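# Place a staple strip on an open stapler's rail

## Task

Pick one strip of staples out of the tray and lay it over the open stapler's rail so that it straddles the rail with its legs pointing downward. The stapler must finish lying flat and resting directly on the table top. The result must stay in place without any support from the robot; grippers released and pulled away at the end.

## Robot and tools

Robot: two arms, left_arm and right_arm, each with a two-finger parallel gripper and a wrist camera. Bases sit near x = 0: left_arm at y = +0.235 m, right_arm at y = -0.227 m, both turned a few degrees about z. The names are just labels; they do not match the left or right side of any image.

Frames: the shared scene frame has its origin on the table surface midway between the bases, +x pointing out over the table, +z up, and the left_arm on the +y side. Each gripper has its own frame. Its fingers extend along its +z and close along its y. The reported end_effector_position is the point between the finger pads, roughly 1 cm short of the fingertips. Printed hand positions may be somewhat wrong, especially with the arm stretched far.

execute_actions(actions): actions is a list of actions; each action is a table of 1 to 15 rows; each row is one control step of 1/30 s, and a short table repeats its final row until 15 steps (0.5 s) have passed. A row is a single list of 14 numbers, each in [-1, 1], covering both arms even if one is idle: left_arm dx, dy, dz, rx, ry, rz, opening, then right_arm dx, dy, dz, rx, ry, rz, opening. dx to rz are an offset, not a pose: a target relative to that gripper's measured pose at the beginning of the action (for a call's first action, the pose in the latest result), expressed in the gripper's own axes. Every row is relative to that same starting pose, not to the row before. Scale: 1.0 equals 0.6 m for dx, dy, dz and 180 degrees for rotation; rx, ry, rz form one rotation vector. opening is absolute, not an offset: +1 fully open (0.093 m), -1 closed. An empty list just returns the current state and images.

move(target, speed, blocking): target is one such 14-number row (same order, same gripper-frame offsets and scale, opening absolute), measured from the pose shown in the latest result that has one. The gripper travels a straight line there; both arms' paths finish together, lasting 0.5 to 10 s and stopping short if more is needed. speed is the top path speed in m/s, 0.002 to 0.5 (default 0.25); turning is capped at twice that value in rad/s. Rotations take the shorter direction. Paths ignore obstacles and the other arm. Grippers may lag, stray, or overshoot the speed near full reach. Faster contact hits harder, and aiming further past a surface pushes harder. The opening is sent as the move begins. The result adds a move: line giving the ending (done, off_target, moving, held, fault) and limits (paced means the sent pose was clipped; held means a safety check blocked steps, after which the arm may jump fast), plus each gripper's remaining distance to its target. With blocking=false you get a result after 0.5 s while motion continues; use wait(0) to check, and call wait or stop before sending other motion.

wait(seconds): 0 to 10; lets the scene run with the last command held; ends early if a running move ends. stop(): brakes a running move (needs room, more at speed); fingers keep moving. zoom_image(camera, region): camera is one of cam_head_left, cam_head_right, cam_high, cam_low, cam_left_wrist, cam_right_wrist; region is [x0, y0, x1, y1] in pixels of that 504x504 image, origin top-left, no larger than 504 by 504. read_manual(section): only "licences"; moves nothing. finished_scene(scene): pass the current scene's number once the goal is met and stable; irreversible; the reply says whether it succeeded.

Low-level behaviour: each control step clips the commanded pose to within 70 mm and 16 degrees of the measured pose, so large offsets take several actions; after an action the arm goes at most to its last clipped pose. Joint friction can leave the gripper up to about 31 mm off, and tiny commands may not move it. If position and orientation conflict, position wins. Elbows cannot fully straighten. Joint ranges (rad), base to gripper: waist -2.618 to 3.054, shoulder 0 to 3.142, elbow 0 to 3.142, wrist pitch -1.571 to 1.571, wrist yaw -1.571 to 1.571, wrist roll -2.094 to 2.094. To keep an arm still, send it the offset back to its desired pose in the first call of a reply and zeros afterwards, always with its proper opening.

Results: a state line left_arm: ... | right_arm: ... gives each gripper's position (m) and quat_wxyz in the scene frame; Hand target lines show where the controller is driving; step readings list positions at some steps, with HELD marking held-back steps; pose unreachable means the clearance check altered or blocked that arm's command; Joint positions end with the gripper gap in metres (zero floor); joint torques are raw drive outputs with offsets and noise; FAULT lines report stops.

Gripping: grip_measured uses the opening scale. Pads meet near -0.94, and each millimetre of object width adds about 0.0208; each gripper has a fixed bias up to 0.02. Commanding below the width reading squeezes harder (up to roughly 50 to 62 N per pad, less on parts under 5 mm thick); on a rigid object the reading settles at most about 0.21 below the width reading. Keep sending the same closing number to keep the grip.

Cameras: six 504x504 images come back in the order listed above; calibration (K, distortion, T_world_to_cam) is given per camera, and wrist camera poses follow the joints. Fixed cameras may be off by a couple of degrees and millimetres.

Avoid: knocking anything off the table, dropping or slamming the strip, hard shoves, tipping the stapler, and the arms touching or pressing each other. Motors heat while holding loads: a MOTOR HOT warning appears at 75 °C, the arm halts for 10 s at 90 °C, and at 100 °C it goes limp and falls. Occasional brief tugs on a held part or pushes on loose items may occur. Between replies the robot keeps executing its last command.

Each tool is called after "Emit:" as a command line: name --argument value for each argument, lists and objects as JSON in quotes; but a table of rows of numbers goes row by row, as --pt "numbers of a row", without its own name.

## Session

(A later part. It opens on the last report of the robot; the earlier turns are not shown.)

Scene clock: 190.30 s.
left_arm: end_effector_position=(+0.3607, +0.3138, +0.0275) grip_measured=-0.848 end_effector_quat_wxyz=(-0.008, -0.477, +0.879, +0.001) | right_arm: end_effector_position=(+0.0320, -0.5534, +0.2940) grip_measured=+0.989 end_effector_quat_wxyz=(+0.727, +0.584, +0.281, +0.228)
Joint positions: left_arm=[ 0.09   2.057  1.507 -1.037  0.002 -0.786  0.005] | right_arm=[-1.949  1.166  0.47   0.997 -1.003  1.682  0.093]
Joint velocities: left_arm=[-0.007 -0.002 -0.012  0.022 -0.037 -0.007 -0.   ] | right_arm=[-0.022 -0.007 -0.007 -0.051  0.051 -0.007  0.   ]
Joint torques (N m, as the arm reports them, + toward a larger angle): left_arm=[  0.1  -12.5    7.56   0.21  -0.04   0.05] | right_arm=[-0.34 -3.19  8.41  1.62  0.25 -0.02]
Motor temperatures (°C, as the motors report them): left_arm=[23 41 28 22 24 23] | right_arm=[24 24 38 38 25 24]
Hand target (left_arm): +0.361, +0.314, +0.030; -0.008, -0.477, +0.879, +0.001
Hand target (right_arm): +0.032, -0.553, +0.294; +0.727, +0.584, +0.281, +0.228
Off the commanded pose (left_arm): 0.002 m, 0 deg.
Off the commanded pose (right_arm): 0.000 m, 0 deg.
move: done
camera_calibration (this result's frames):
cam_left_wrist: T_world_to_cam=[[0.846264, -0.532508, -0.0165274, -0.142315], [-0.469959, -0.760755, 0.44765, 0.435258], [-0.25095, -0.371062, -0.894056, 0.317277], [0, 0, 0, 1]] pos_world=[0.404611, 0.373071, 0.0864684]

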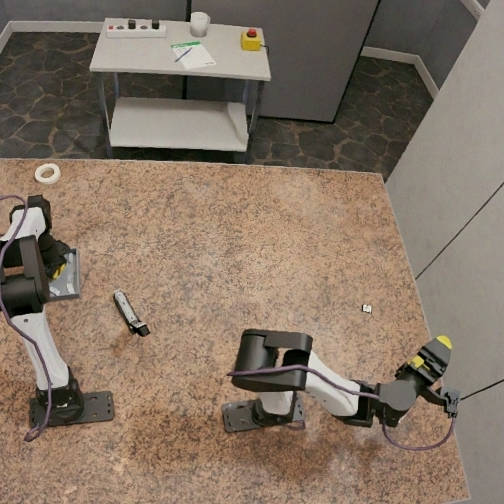

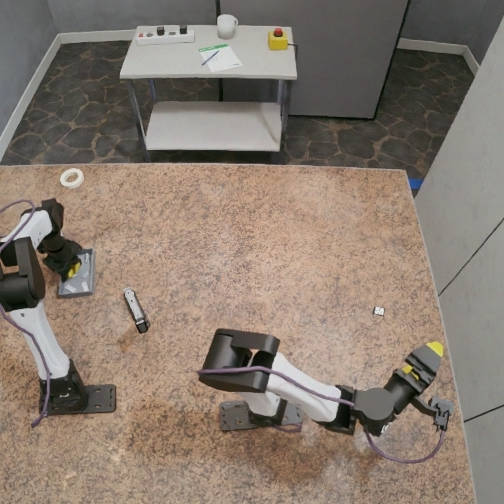

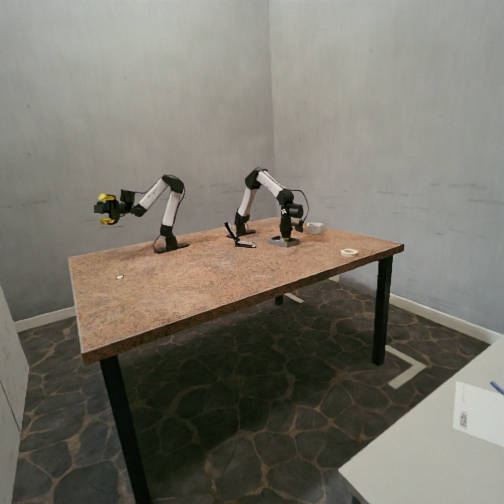

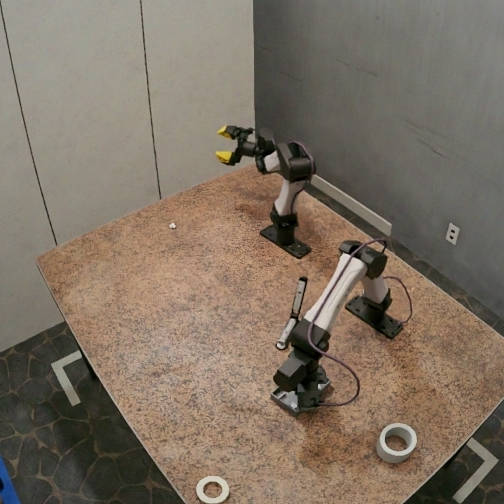

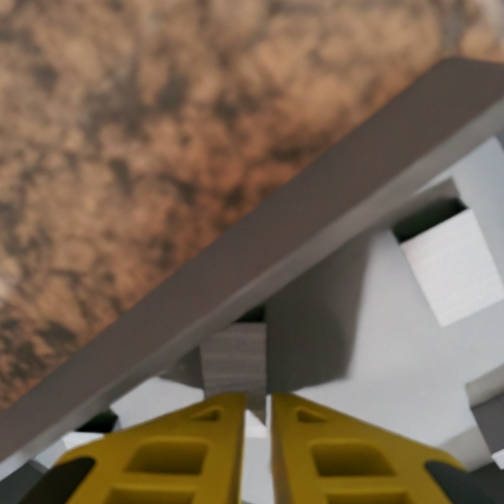

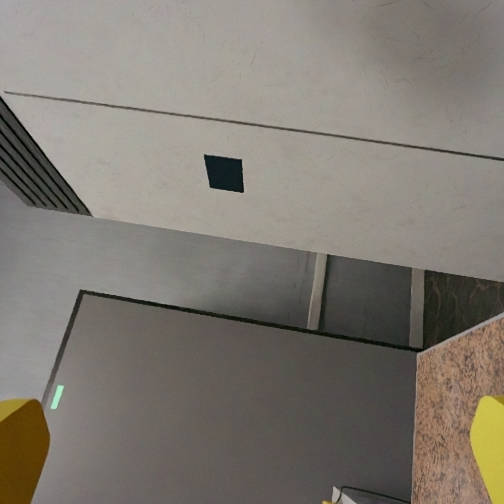

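Emit:
move --target '[0,0,-0.04,0,0,0,-0.55,0,0,0,0,0,0,1]' --speed 0.04

Emit:
move --target '[-0.028,0.014,0,0,0,0,-0.55,0,0,0,0,0,0,1]' --speed 0.04

Scene clock: 210.67 s.
left_arm: end_effector_position=(+0.3579, +0.3132, +0.0427) grip_measured=-0.552 end_effector_quat_wxyz=(-0.017, -0.477, +0.879, +0.004) | right_arm: end_effector_position=(+0.0320, -0.5534, +0.2940) grip_measured=+0.989 end_effector_quat_wxyz=(+0.727, +0.584, +0.281, +0.228)
Joint positions: left_arm=[ 0.09   2.047  1.554 -1.113  0.002 -0.786  0.019] | right_arm=[-1.949  1.166  0.47   0.997 -1.003  1.682  0.093]
Joint velocities: left_arm=[-0.002 -0.002  0.017 -0.081 -0.007 -0.007 -0.   ] | right_arm=[-0.002  0.007  0.002  0.037  0.022 -0.022 -0.   ]
Joint torques (N m, as the arm reports them, + toward a larger angle): left_arm=[  0.13 -13.71   8.49   0.17  -0.05   0.05] | right_arm=[-0.38 -3.05  8.38  1.66  0.28 -0.03]
Motor temperatures (°C, as the motors report them): left_arm=[23 43 30 22 24 23] | right_arm=[24 24 39 39 25 24]
Hand target (left_arm): +0.361, +0.314, +0.052; -0.008, -0.477, +0.879, +0.001
Hand target (right_arm): +0.032, -0.553, +0.294; +0.727, +0.584, +0.281, +0.228
Off the commanded pose (left_arm): 0.009 m, 1 deg.
Off the commanded pose (right_arm): 0.000 m, 0 deg.
move: done
camera_calibration (this result's frames):
cam_left_wrist: T_world_to_cam=[[0.845839, -0.532598, -0.0299303, -0.139273], [-0.461669, -0.758995, 0.459117, 0.422693], [-0.267242, -0.374521, -0.887871, 0.336594], [0, 0, 0, 1]] pos_world=[0.402899, 0.372707, 0.100618]

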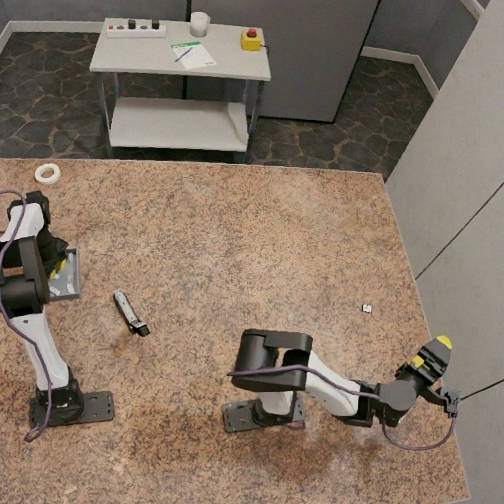

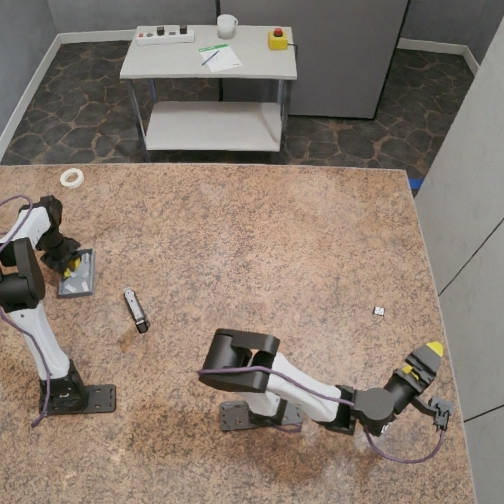

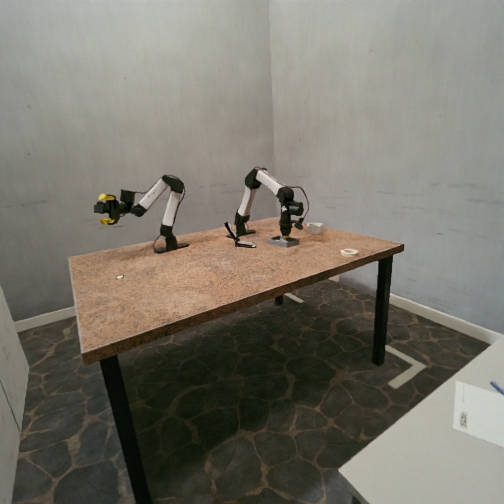

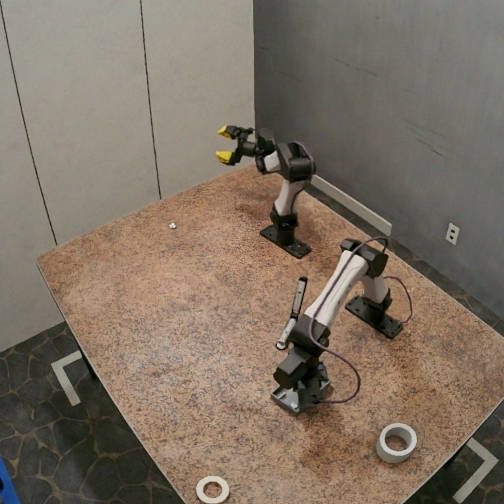

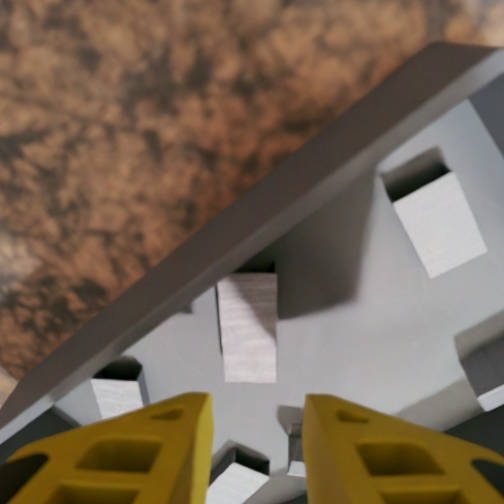

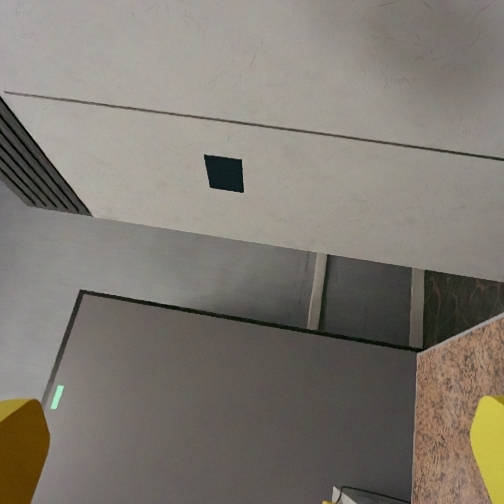

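Scene clock: 211.40 s.
left_arm: end_effector_position=(+0.3579, +0.3273, +0.0414) grip_measured=-0.552 end_effector_quat_wxyz=(-0.018, -0.479, +0.878, +0.003) | right_arm: end_effector_position=(+0.0320, -0.5534, +0.2940) grip_measured=+0.989 end_effector_quat_wxyz=(+0.727, +0.584, +0.281, +0.228)
Joint positions: left_arm=[ 0.126  2.062  1.571 -1.116  0.002 -0.753  0.019] | right_arm=[-1.949  1.166  0.47   0.997 -1.003  1.682  0.093]
Joint velocities: left_arm=[-0.002 -0.002 -0.007 -0.051  0.007  0.007 -0.003] | right_arm=[-0.017  0.002  0.002  0.022 -0.007  0.037  0.001]
Joint torques (N m, as the arm reports them, + toward a larger angle): left_arm=[  0.9  -11.54   8.68   0.15  -0.06   0.14] | right_arm=[-0.28 -3.16  8.39  1.64  0.24 -0.05]
Motor temperatures (°C, as the motors report them): left_arm=[23 43 30 22 24 23] | right_arm=[24 24 39 39 25 24]
Hand target (left_arm): +0.360, +0.332, +0.042; -0.017, -0.477, +0.879, +0.004
Hand target (right_arm): +0.032, -0.553, +0.294; +0.727, +0.584, +0.281, +0.228
Off the commanded pose (left_arm): 0.005 m, 0 deg.
Off the commanded pose (right_arm): 0.000 m, 0 deg.
move: done
camera_calibration (this result's frames):
cam_left_wrist: T_world_to_cam=[[0.847449, -0.530038, -0.0298396, -0.133285], [-0.458981, -0.759766, 0.460534, 0.433251], [-0.266771, -0.376583, -0.887141, 0.341208], [0, 0, 0, 1]] pos_world=[0.402831, 0.387017, 0.0991959]

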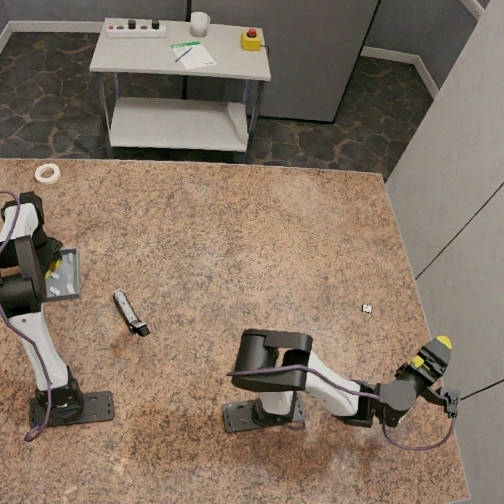

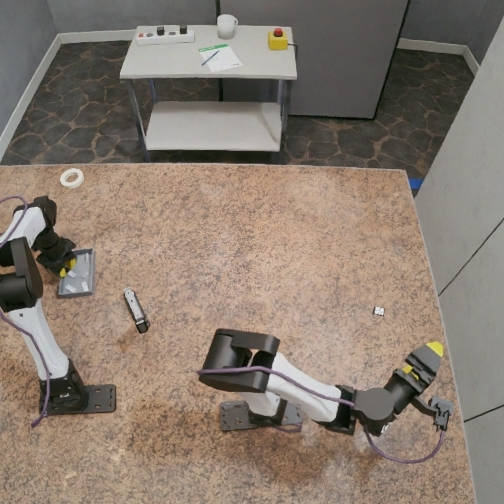

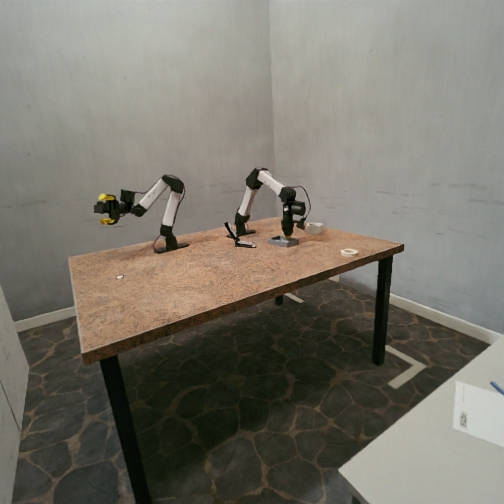

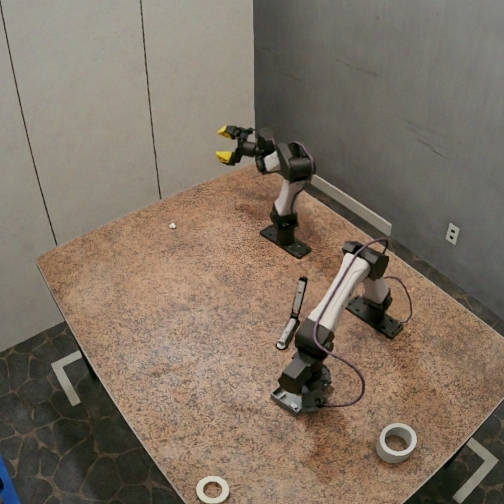

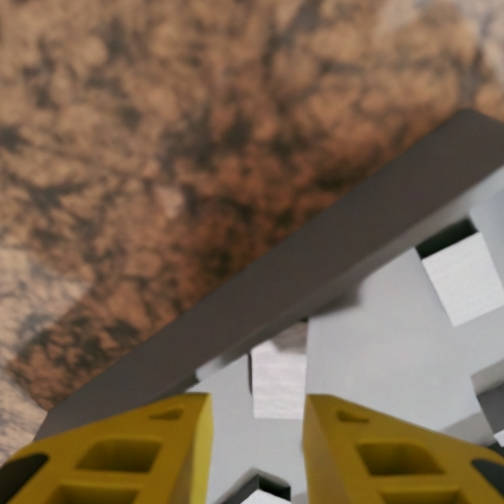

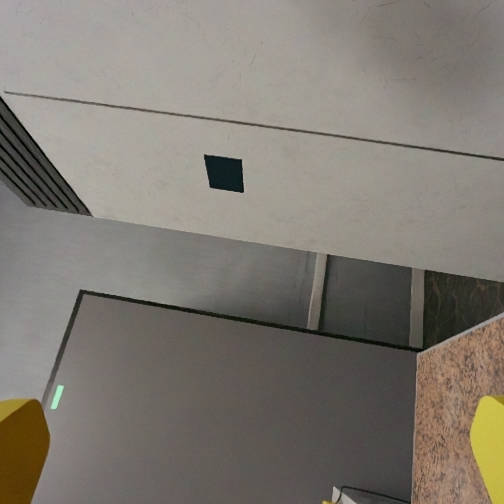

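Emit:
move --target '[0.034,-0.018,0,0,0,0,-0.52,0,0,0,0,0,0,1]' --speed 0.04

Emit:
move --target '[0,0,0.055,0,0,0,-0.52,0,0,0,0,0,0,1]' --speed 0.03

Scene clock: 228.37 s.
left_arm: end_effector_position=(+0.3561, +0.3085, +0.0398) grip_measured=-0.522 end_effector_quat_wxyz=(-0.023, -0.477, +0.878, +0.006) | right_arm: end_effector_position=(+0.0320, -0.5534, +0.2940) grip_measured=+0.989 end_effector_quat_wxyz=(+0.727, +0.584, +0.281, +0.228)
Joint positions: left_arm=[ 0.079  2.051  1.547 -1.114  0.002 -0.798  0.02 ] | right_arm=[-1.949  1.166  0.47   0.997 -1.003  1.682  0.093]
Joint velocities: left_arm=[ 0.002 -0.017 -0.002 -0.007 -0.066 -0.066 -0.   ] | right_arm=[-0.022 -0.012  0.012  0.037 -0.066  0.037 -0.002]
Joint torques (N m, as the arm reports them, + toward a larger angle): left_arm=[ -0.68 -13.85   5.46   0.29   0.    -0.04] | right_arm=[-0.42 -2.9   8.46  1.61  0.28 -0.03]
Motor temperatures (°C, as the motors report them): left_arm=[23 43 31 22 24 23] | right_arm=[24 24 39 39 25 24]
Hand target (left_arm): +0.356, +0.304, +0.042; -0.018, -0.479, +0.878, +0.003
Hand target (right_arm): +0.032, -0.553, +0.294; +0.727, +0.584, +0.281, +0.228
Off the commanded pose (left_arm): 0.005 m, 1 deg.
Off the commanded pose (right_arm): 0.000 m, 0 deg.
move: done
camera_calibration (this result's frames):
cam_left_wrist: T_world_to_cam=[[0.845634, -0.53235, -0.0388102, -0.140068], [-0.455972, -0.758278, 0.465944, 0.417121], [-0.277474, -0.376322, -0.883963, 0.335776], [0, 0, 0, 1]] pos_world=[0.401811, 0.368089, 0.0970223]

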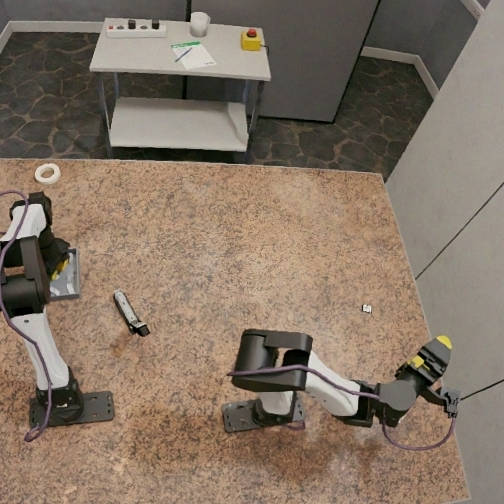

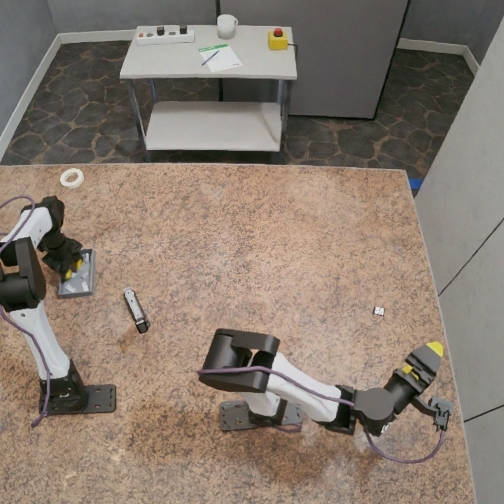

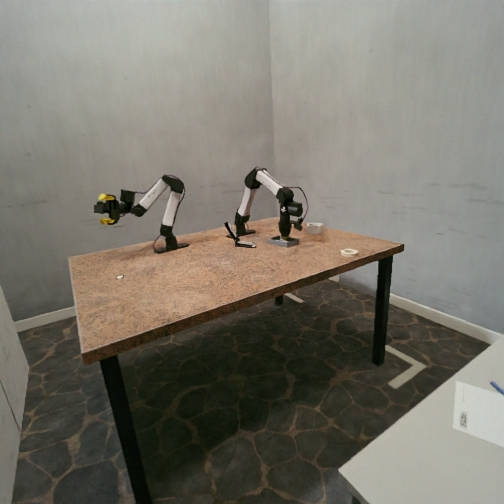

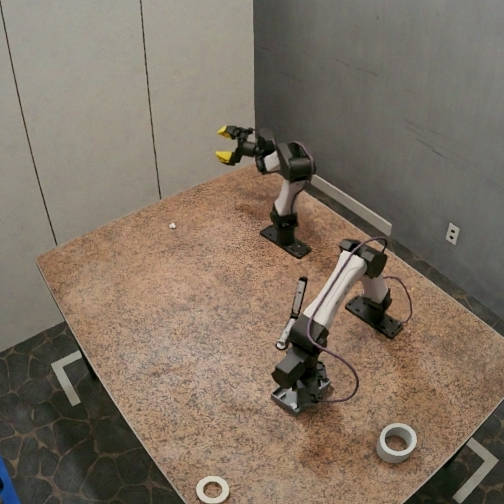

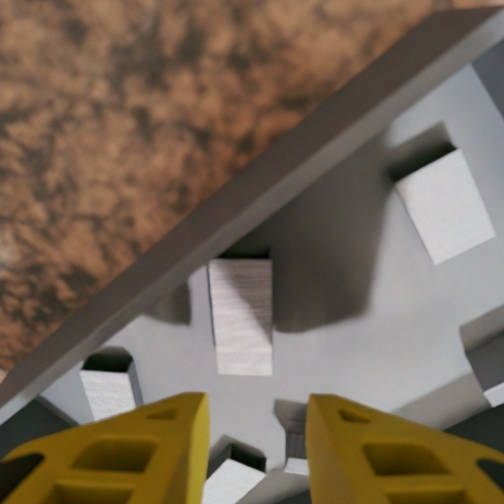

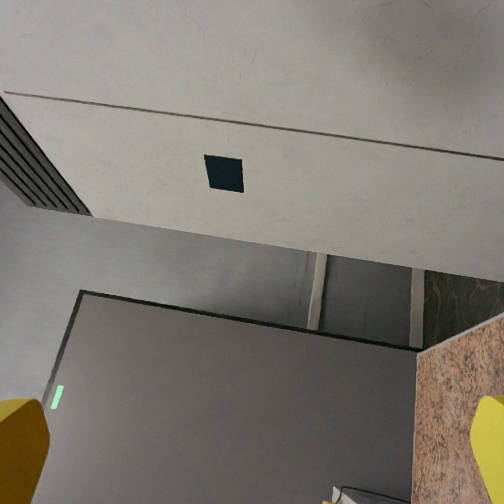

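Scene clock: 229.70 s.
left_arm: end_effector_position=(+0.3557, +0.3084, +0.0204) grip_measured=-0.522 end_effector_quat_wxyz=(-0.020, -0.477, +0.878, +0.005) | right_arm: end_effector_position=(+0.0320, -0.5534, +0.2940) grip_measured=+0.989 end_effector_quat_wxyz=(+0.727, +0.584, +0.281, +0.228)
Joint positions: left_arm=[ 0.079  2.066  1.49  -1.036  0.002 -0.798  0.02 ] | right_arm=[-1.949  1.166  0.47   0.997 -1.003  1.682  0.093]
Joint velocities: left_arm=[-0.002 -0.002 -0.007 -0.007 -0.066 -0.007 -0.   ] | right_arm=[ 0.002  0.002  0.002  0.007 -0.022 -0.007 -0.002]
Joint torques (N m, as the arm reports them, + toward a larger angle): left_arm=[  0.19 -10.62   4.08   0.59  -0.05   0.05] | right_arm=[-0.36 -3.08  8.36  1.63  0.27  0.  ]
Motor temperatures (°C, as the motors report them): left_arm=[23 43 31 22 24 23] | right_arm=[24 24 39 39 25 24]
Hand target (left_arm): +0.354, +0.308, +0.007; -0.023, -0.477, +0.878, +0.006
Hand target (right_arm): +0.032, -0.553, +0.294; +0.727, +0.584, +0.281, +0.228
Off the commanded pose (left_arm): 0.014 m, 0 deg.
Off the commanded pose (right_arm): 0.000 m, 0 deg.
move: off_target (left_arm)
camera_calibration (this result's frames):
cam_left_wrist: T_world_to_cam=[[0.84584, -0.532308, -0.0346635, -0.140663], [-0.458577, -0.7588, 0.462526, 0.427053], [-0.272509, -0.375327, -0.885928, 0.316426], [0, 0, 0, 1]] pos_world=[0.401044, 0.367935, 0.0779313]

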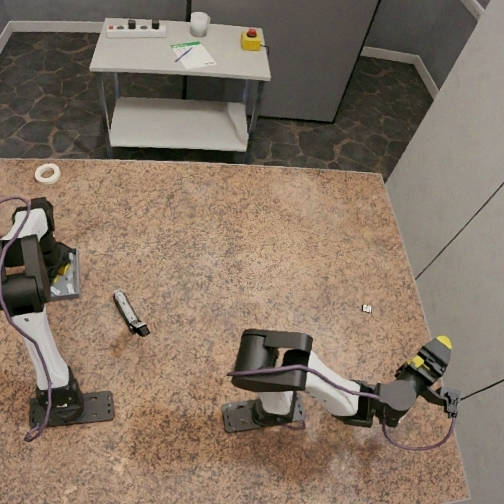

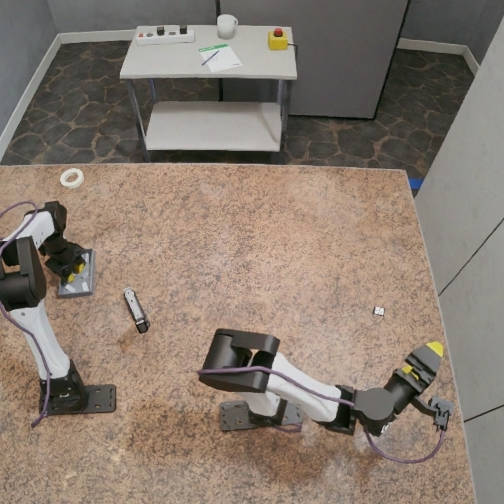

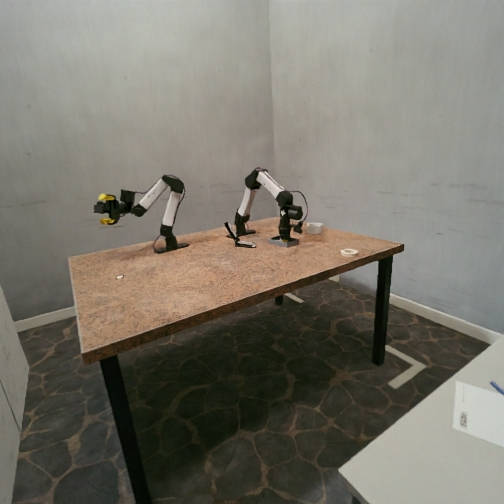

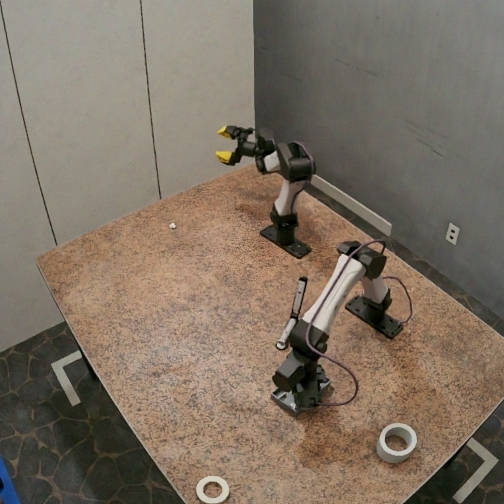

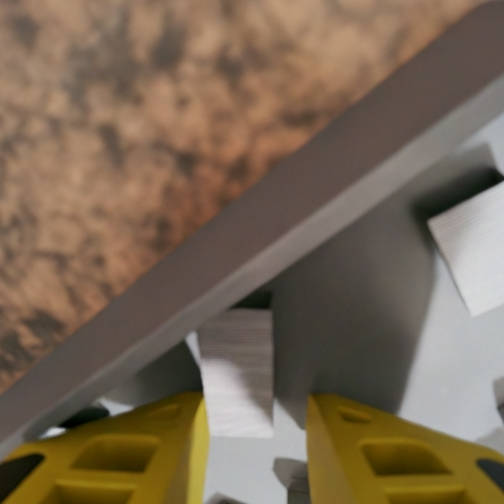

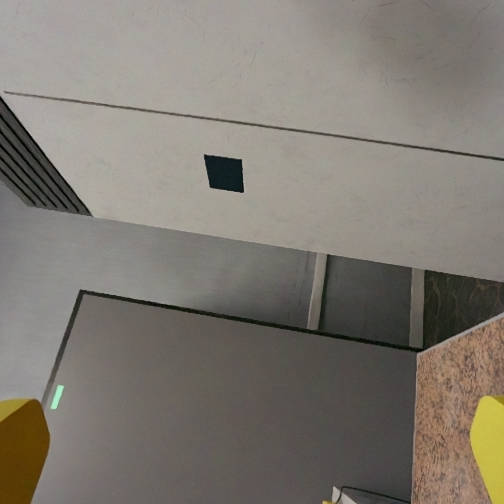

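Lower now. The left finger is at the stick's edge. Close.

Emit:
move --target '[0,0,0,0,0,0,-0.82,0,0,0,0,0,0,1]'

Emit:
move --target '[0,0,-0.1,0,0,0,-0.82,0,0,0,0,0,0,1]' --speed 0.06

Scene clock: 235.03 s.
left_arm: end_effector_position=(+0.3564, +0.3080, +0.0206) grip_measured=-0.806 end_effector_quat_wxyz=(-0.019, -0.477, +0.878, +0.003) | right_arm: end_effector_position=(+0.0320, -0.5534, +0.2940) grip_measured=+0.989 end_effector_quat_wxyz=(+0.727, +0.584, +0.281, +0.228)
Joint positions: left_arm=[ 0.079  2.066  1.49  -1.034  0.005 -0.798  0.007] | right_arm=[-1.949  1.166  0.47   0.997 -1.003  1.682  0.093]
Joint velocities: left_arm=[-0.022  0.007 -0.007 -0.037  0.007 -0.125  0.001] | right_arm=[ 0.022  0.007 -0.007 -0.022 -0.037 -0.022 -0.   ]
Joint torques (N m, as the arm reports them, + toward a larger angle): left_arm=[  0.08 -12.23   6.81   0.22  -0.09   0.04] | right_arm=[-0.24 -3.08  8.34  1.62  0.26 -0.02]
Motor temperatures (°C, as the motors report them): left_arm=[23 43 30 22 24 23] | right_arm=[24 24 39 39 25 24]
Hand target (left_arm): +0.356, +0.308, +0.020; -0.020, -0.477, +0.878, +0.005
Hand target (right_arm): +0.032, -0.553, +0.294; +0.727, +0.584, +0.281, +0.228
Off the commanded pose (left_arm): 0.001 m, 0 deg.
Off the commanded pose (right_arm): 0.000 m, 0 deg.
move: done
camera_calibration (this result's frames):
cam_left_wrist: T_world_to_cam=[[0.846022, -0.532283, -0.030353, -0.141623], [-0.460146, -0.75775, 0.462689, 0.427209], [-0.269282, -0.377478, -0.886001, 0.316212], [0, 0, 0, 1]] pos_world=[0.401545, 0.367697, 0.0782012]

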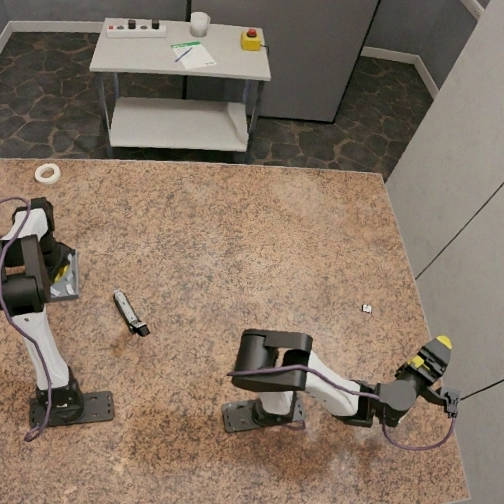

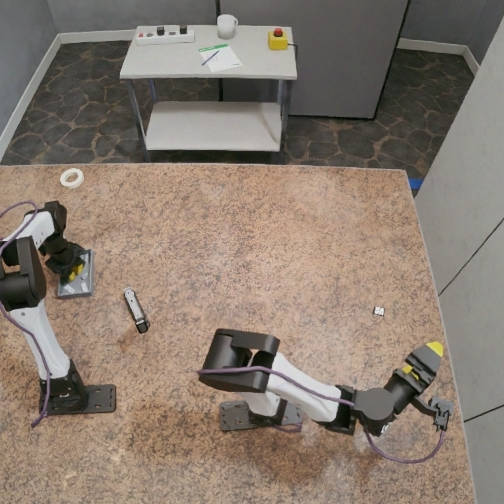

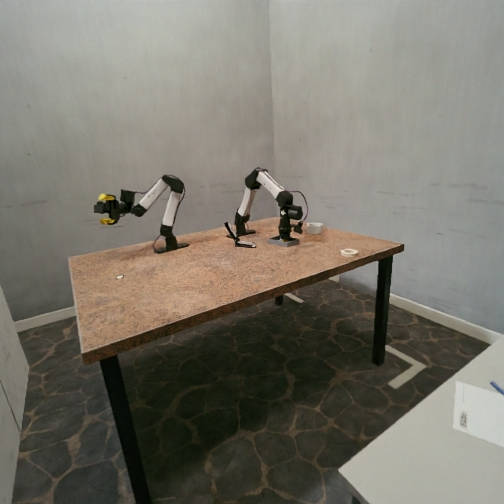

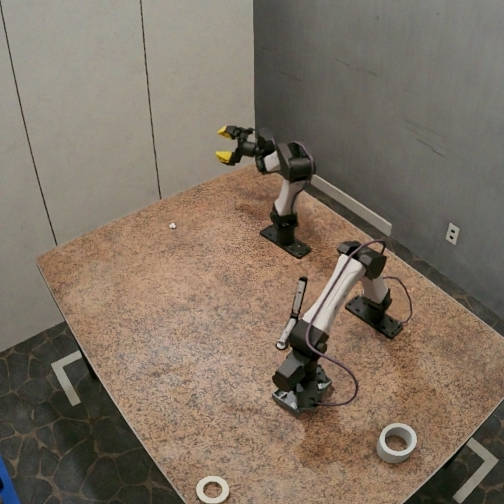

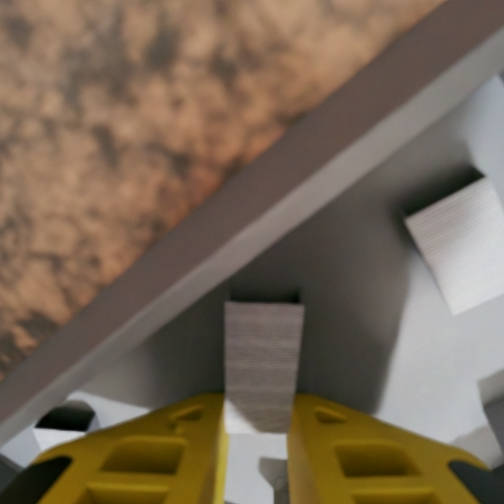

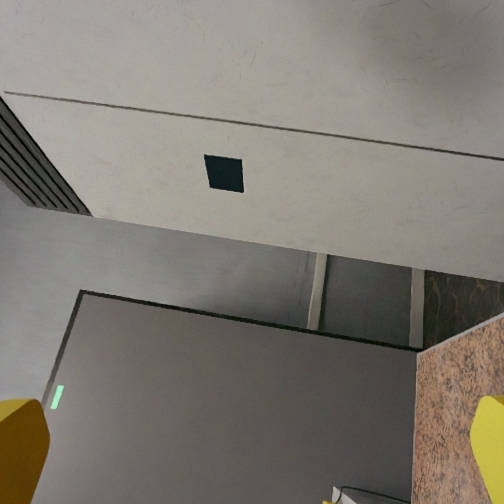

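Scene clock: 236.50 s.
left_arm: end_effector_position=(+0.3563, +0.3080, +0.0721) grip_measured=-0.806 end_effector_quat_wxyz=(-0.028, -0.477, +0.878, +0.006) | right_arm: end_effector_position=(+0.0320, -0.5534, +0.2940) grip_measured=+0.989 end_effector_quat_wxyz=(+0.727, +0.584, +0.281, +0.228)
Joint positions: left_arm=[ 0.079  2.035  1.654 -1.247  0.005 -0.798  0.007] | right_arm=[-1.949  1.166  0.47   0.997 -1.003  1.682  0.093]
Joint velocities: left_arm=[ 0.002  0.022 -0.007 -0.051  0.037  0.095 -0.   ] | right_arm=[-0.002 -0.012  0.007 -0.007  0.007  0.007 -0.   ]
Joint torques (N m, as the arm reports them, + toward a larger angle): left_arm=[  0.16 -13.48   8.58   0.11  -0.04   0.07] | right_arm=[-0.2  -3.05  8.35  1.6   0.22 -0.02]
Motor temperatures (°C, as the motors report them): left_arm=[23 43 31 22 24 23] | right_arm=[24 24 39 39 25 24]
Hand target (left_arm): +0.359, +0.309, +0.081; -0.019, -0.477, +0.878, +0.003
Hand target (right_arm): +0.032, -0.553, +0.294; +0.727, +0.584, +0.281, +0.228
Off the commanded pose (left_arm): 0.009 m, 1 deg.
Off the commanded pose (right_arm): 0.000 m, 0 deg.
move: done
camera_calibration (this result's frames):
cam_left_wrist: T_world_to_cam=[[0.845341, -0.53242, -0.0438981, -0.138701], [-0.451564, -0.75603, 0.473824, 0.398929], [-0.285461, -0.38072, -0.879525, 0.36805], [0, 0, 0, 1]] pos_world=[0.402456, 0.36788, 0.128599]

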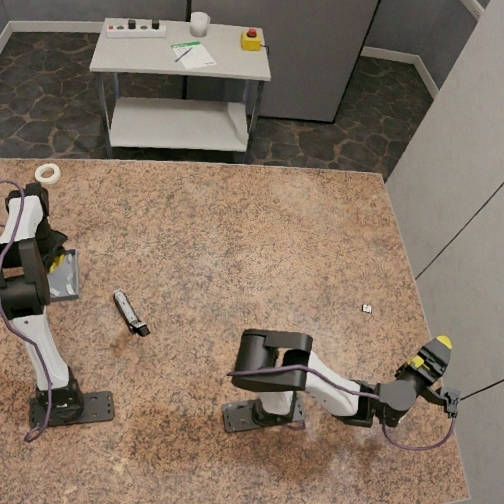

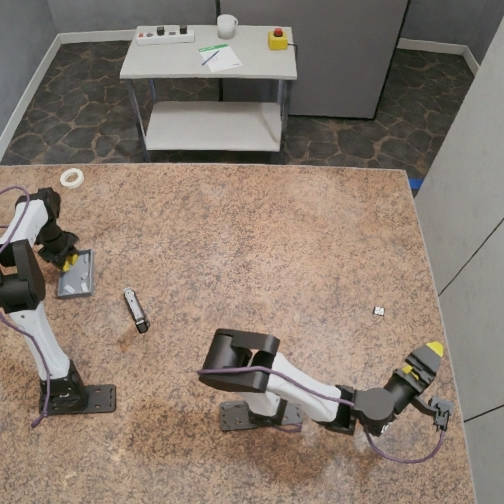

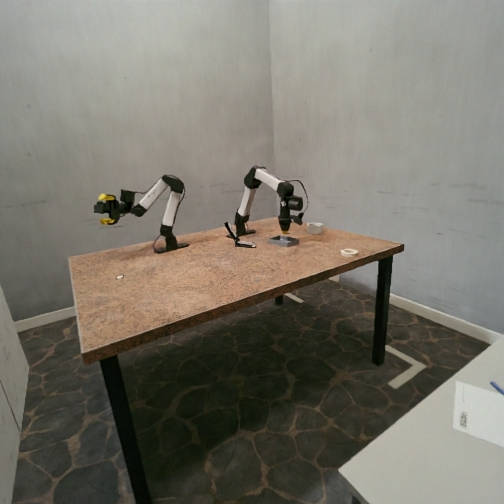

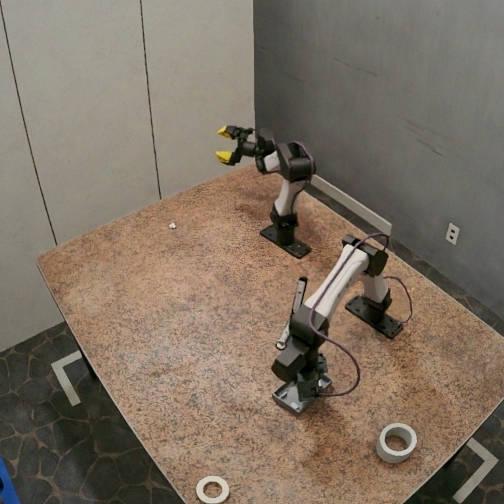

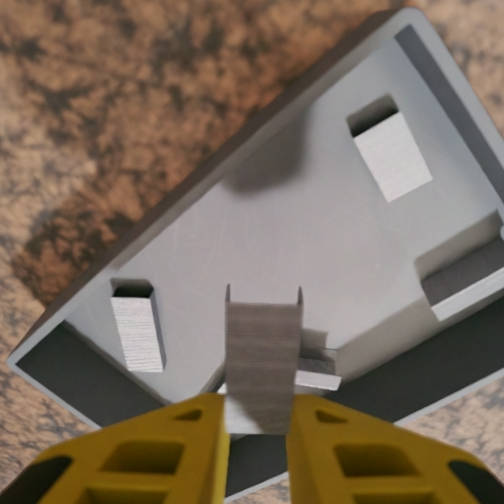

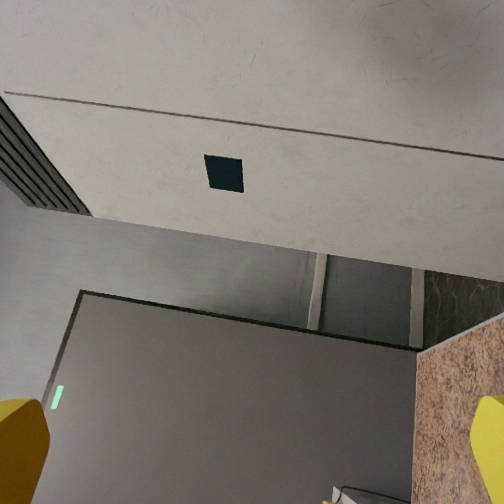

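Emit:
move --target '[0.327,-0.043,-0.05,0,0,0.167,-0.82,0,0,0,0,0,0,1]' --speed 0.15

Scene clock: 249.20 s.
left_arm: end_effector_position=(+0.2780, +0.1295, +0.1099) grip_measured=-0.806 end_effector_quat_wxyz=(-0.027, -0.231, +0.973, -0.008) | right_arm: end_effector_position=(+0.0320, -0.5534, +0.2940) grip_measured=+0.989 end_effector_quat_wxyz=(+0.727, +0.584, +0.281, +0.228)
Joint positions: left_arm=[-0.448  1.743  1.417 -1.283  0.042 -0.794  0.007] | right_arm=[-1.949  1.166  0.47   0.997 -1.003  1.682  0.093]
Joint velocities: left_arm=[-0.012  0.017 -0.002  0.007  0.007  0.022 -0.   ] | right_arm=[ 0.002 -0.017 -0.017  0.007 -0.007  0.022  0.   ]
Joint torques (N m, as the arm reports them, + toward a larger angle): left_arm=[ -0.36 -10.66   6.01   0.13   0.02  -0.04] | right_arm=[-0.3  -3.04  8.36  1.63  0.2  -0.03]
Motor temperatures (°C, as the motors report them): left_arm=[23 45 31 22 24 23] | right_arm=[24 24 40 40 25 24]
Hand target (left_arm): +0.272, +0.129, +0.111; -0.032, -0.233, +0.972, -0.007
Hand target (right_arm): +0.032, -0.553, +0.294; +0.727, +0.584, +0.281, +0.228
Off the commanded pose (left_arm): 0.005 m, 1 deg.
Off the commanded pose (right_arm): 0.000 m, 0 deg.
move: done
camera_calibration (this result's frames):
cam_left_wrist: T_world_to_cam=[[0.462009, -0.886861, -0.00496721, -0.0177105], [-0.774073, -0.405973, 0.485796, 0.253697], [-0.43285, -0.220597, -0.874058, 0.330636], [0, 0, 0, 1]] pos_world=[0.347678, 0.160225, 0.165662]

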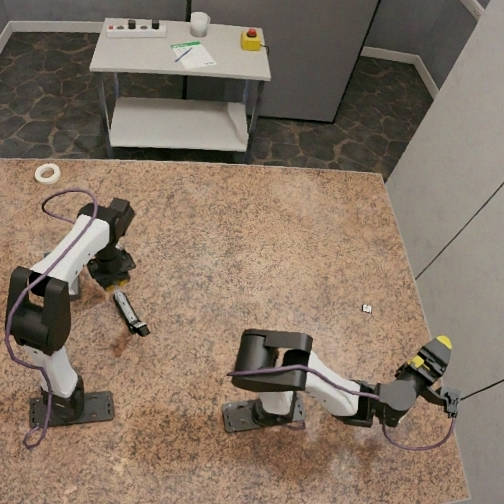

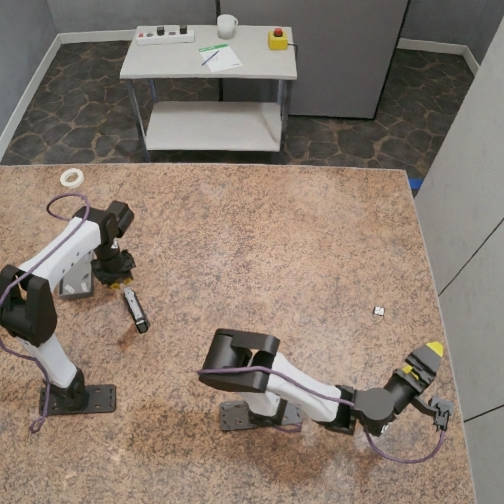

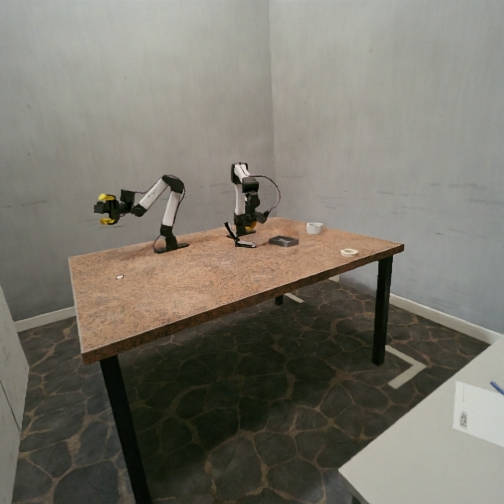

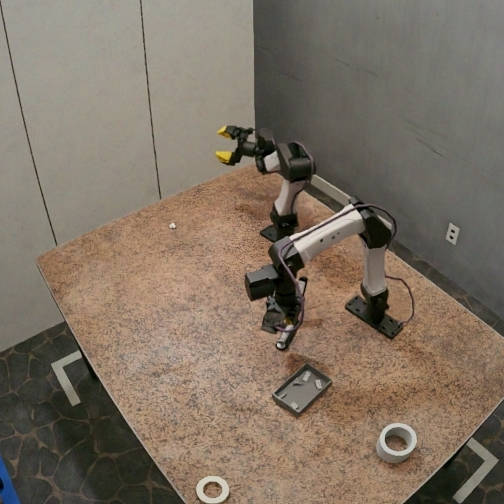

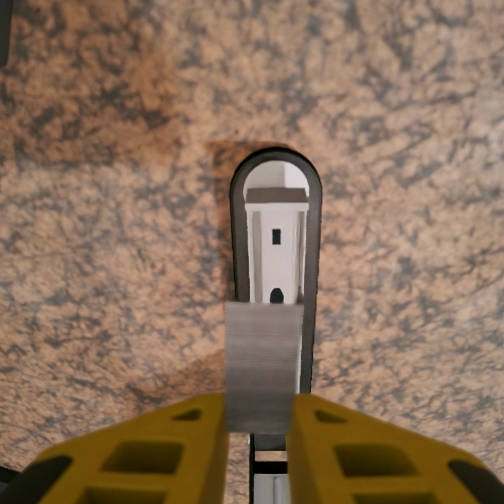

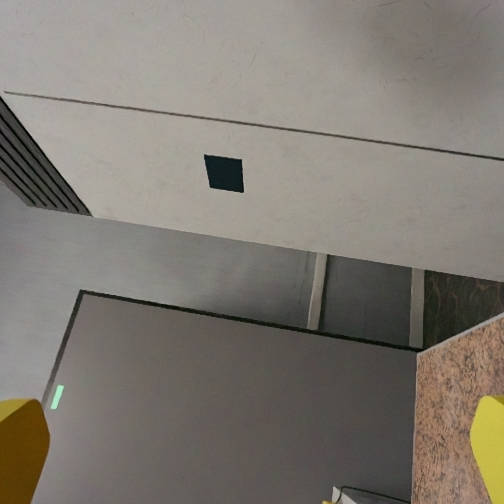

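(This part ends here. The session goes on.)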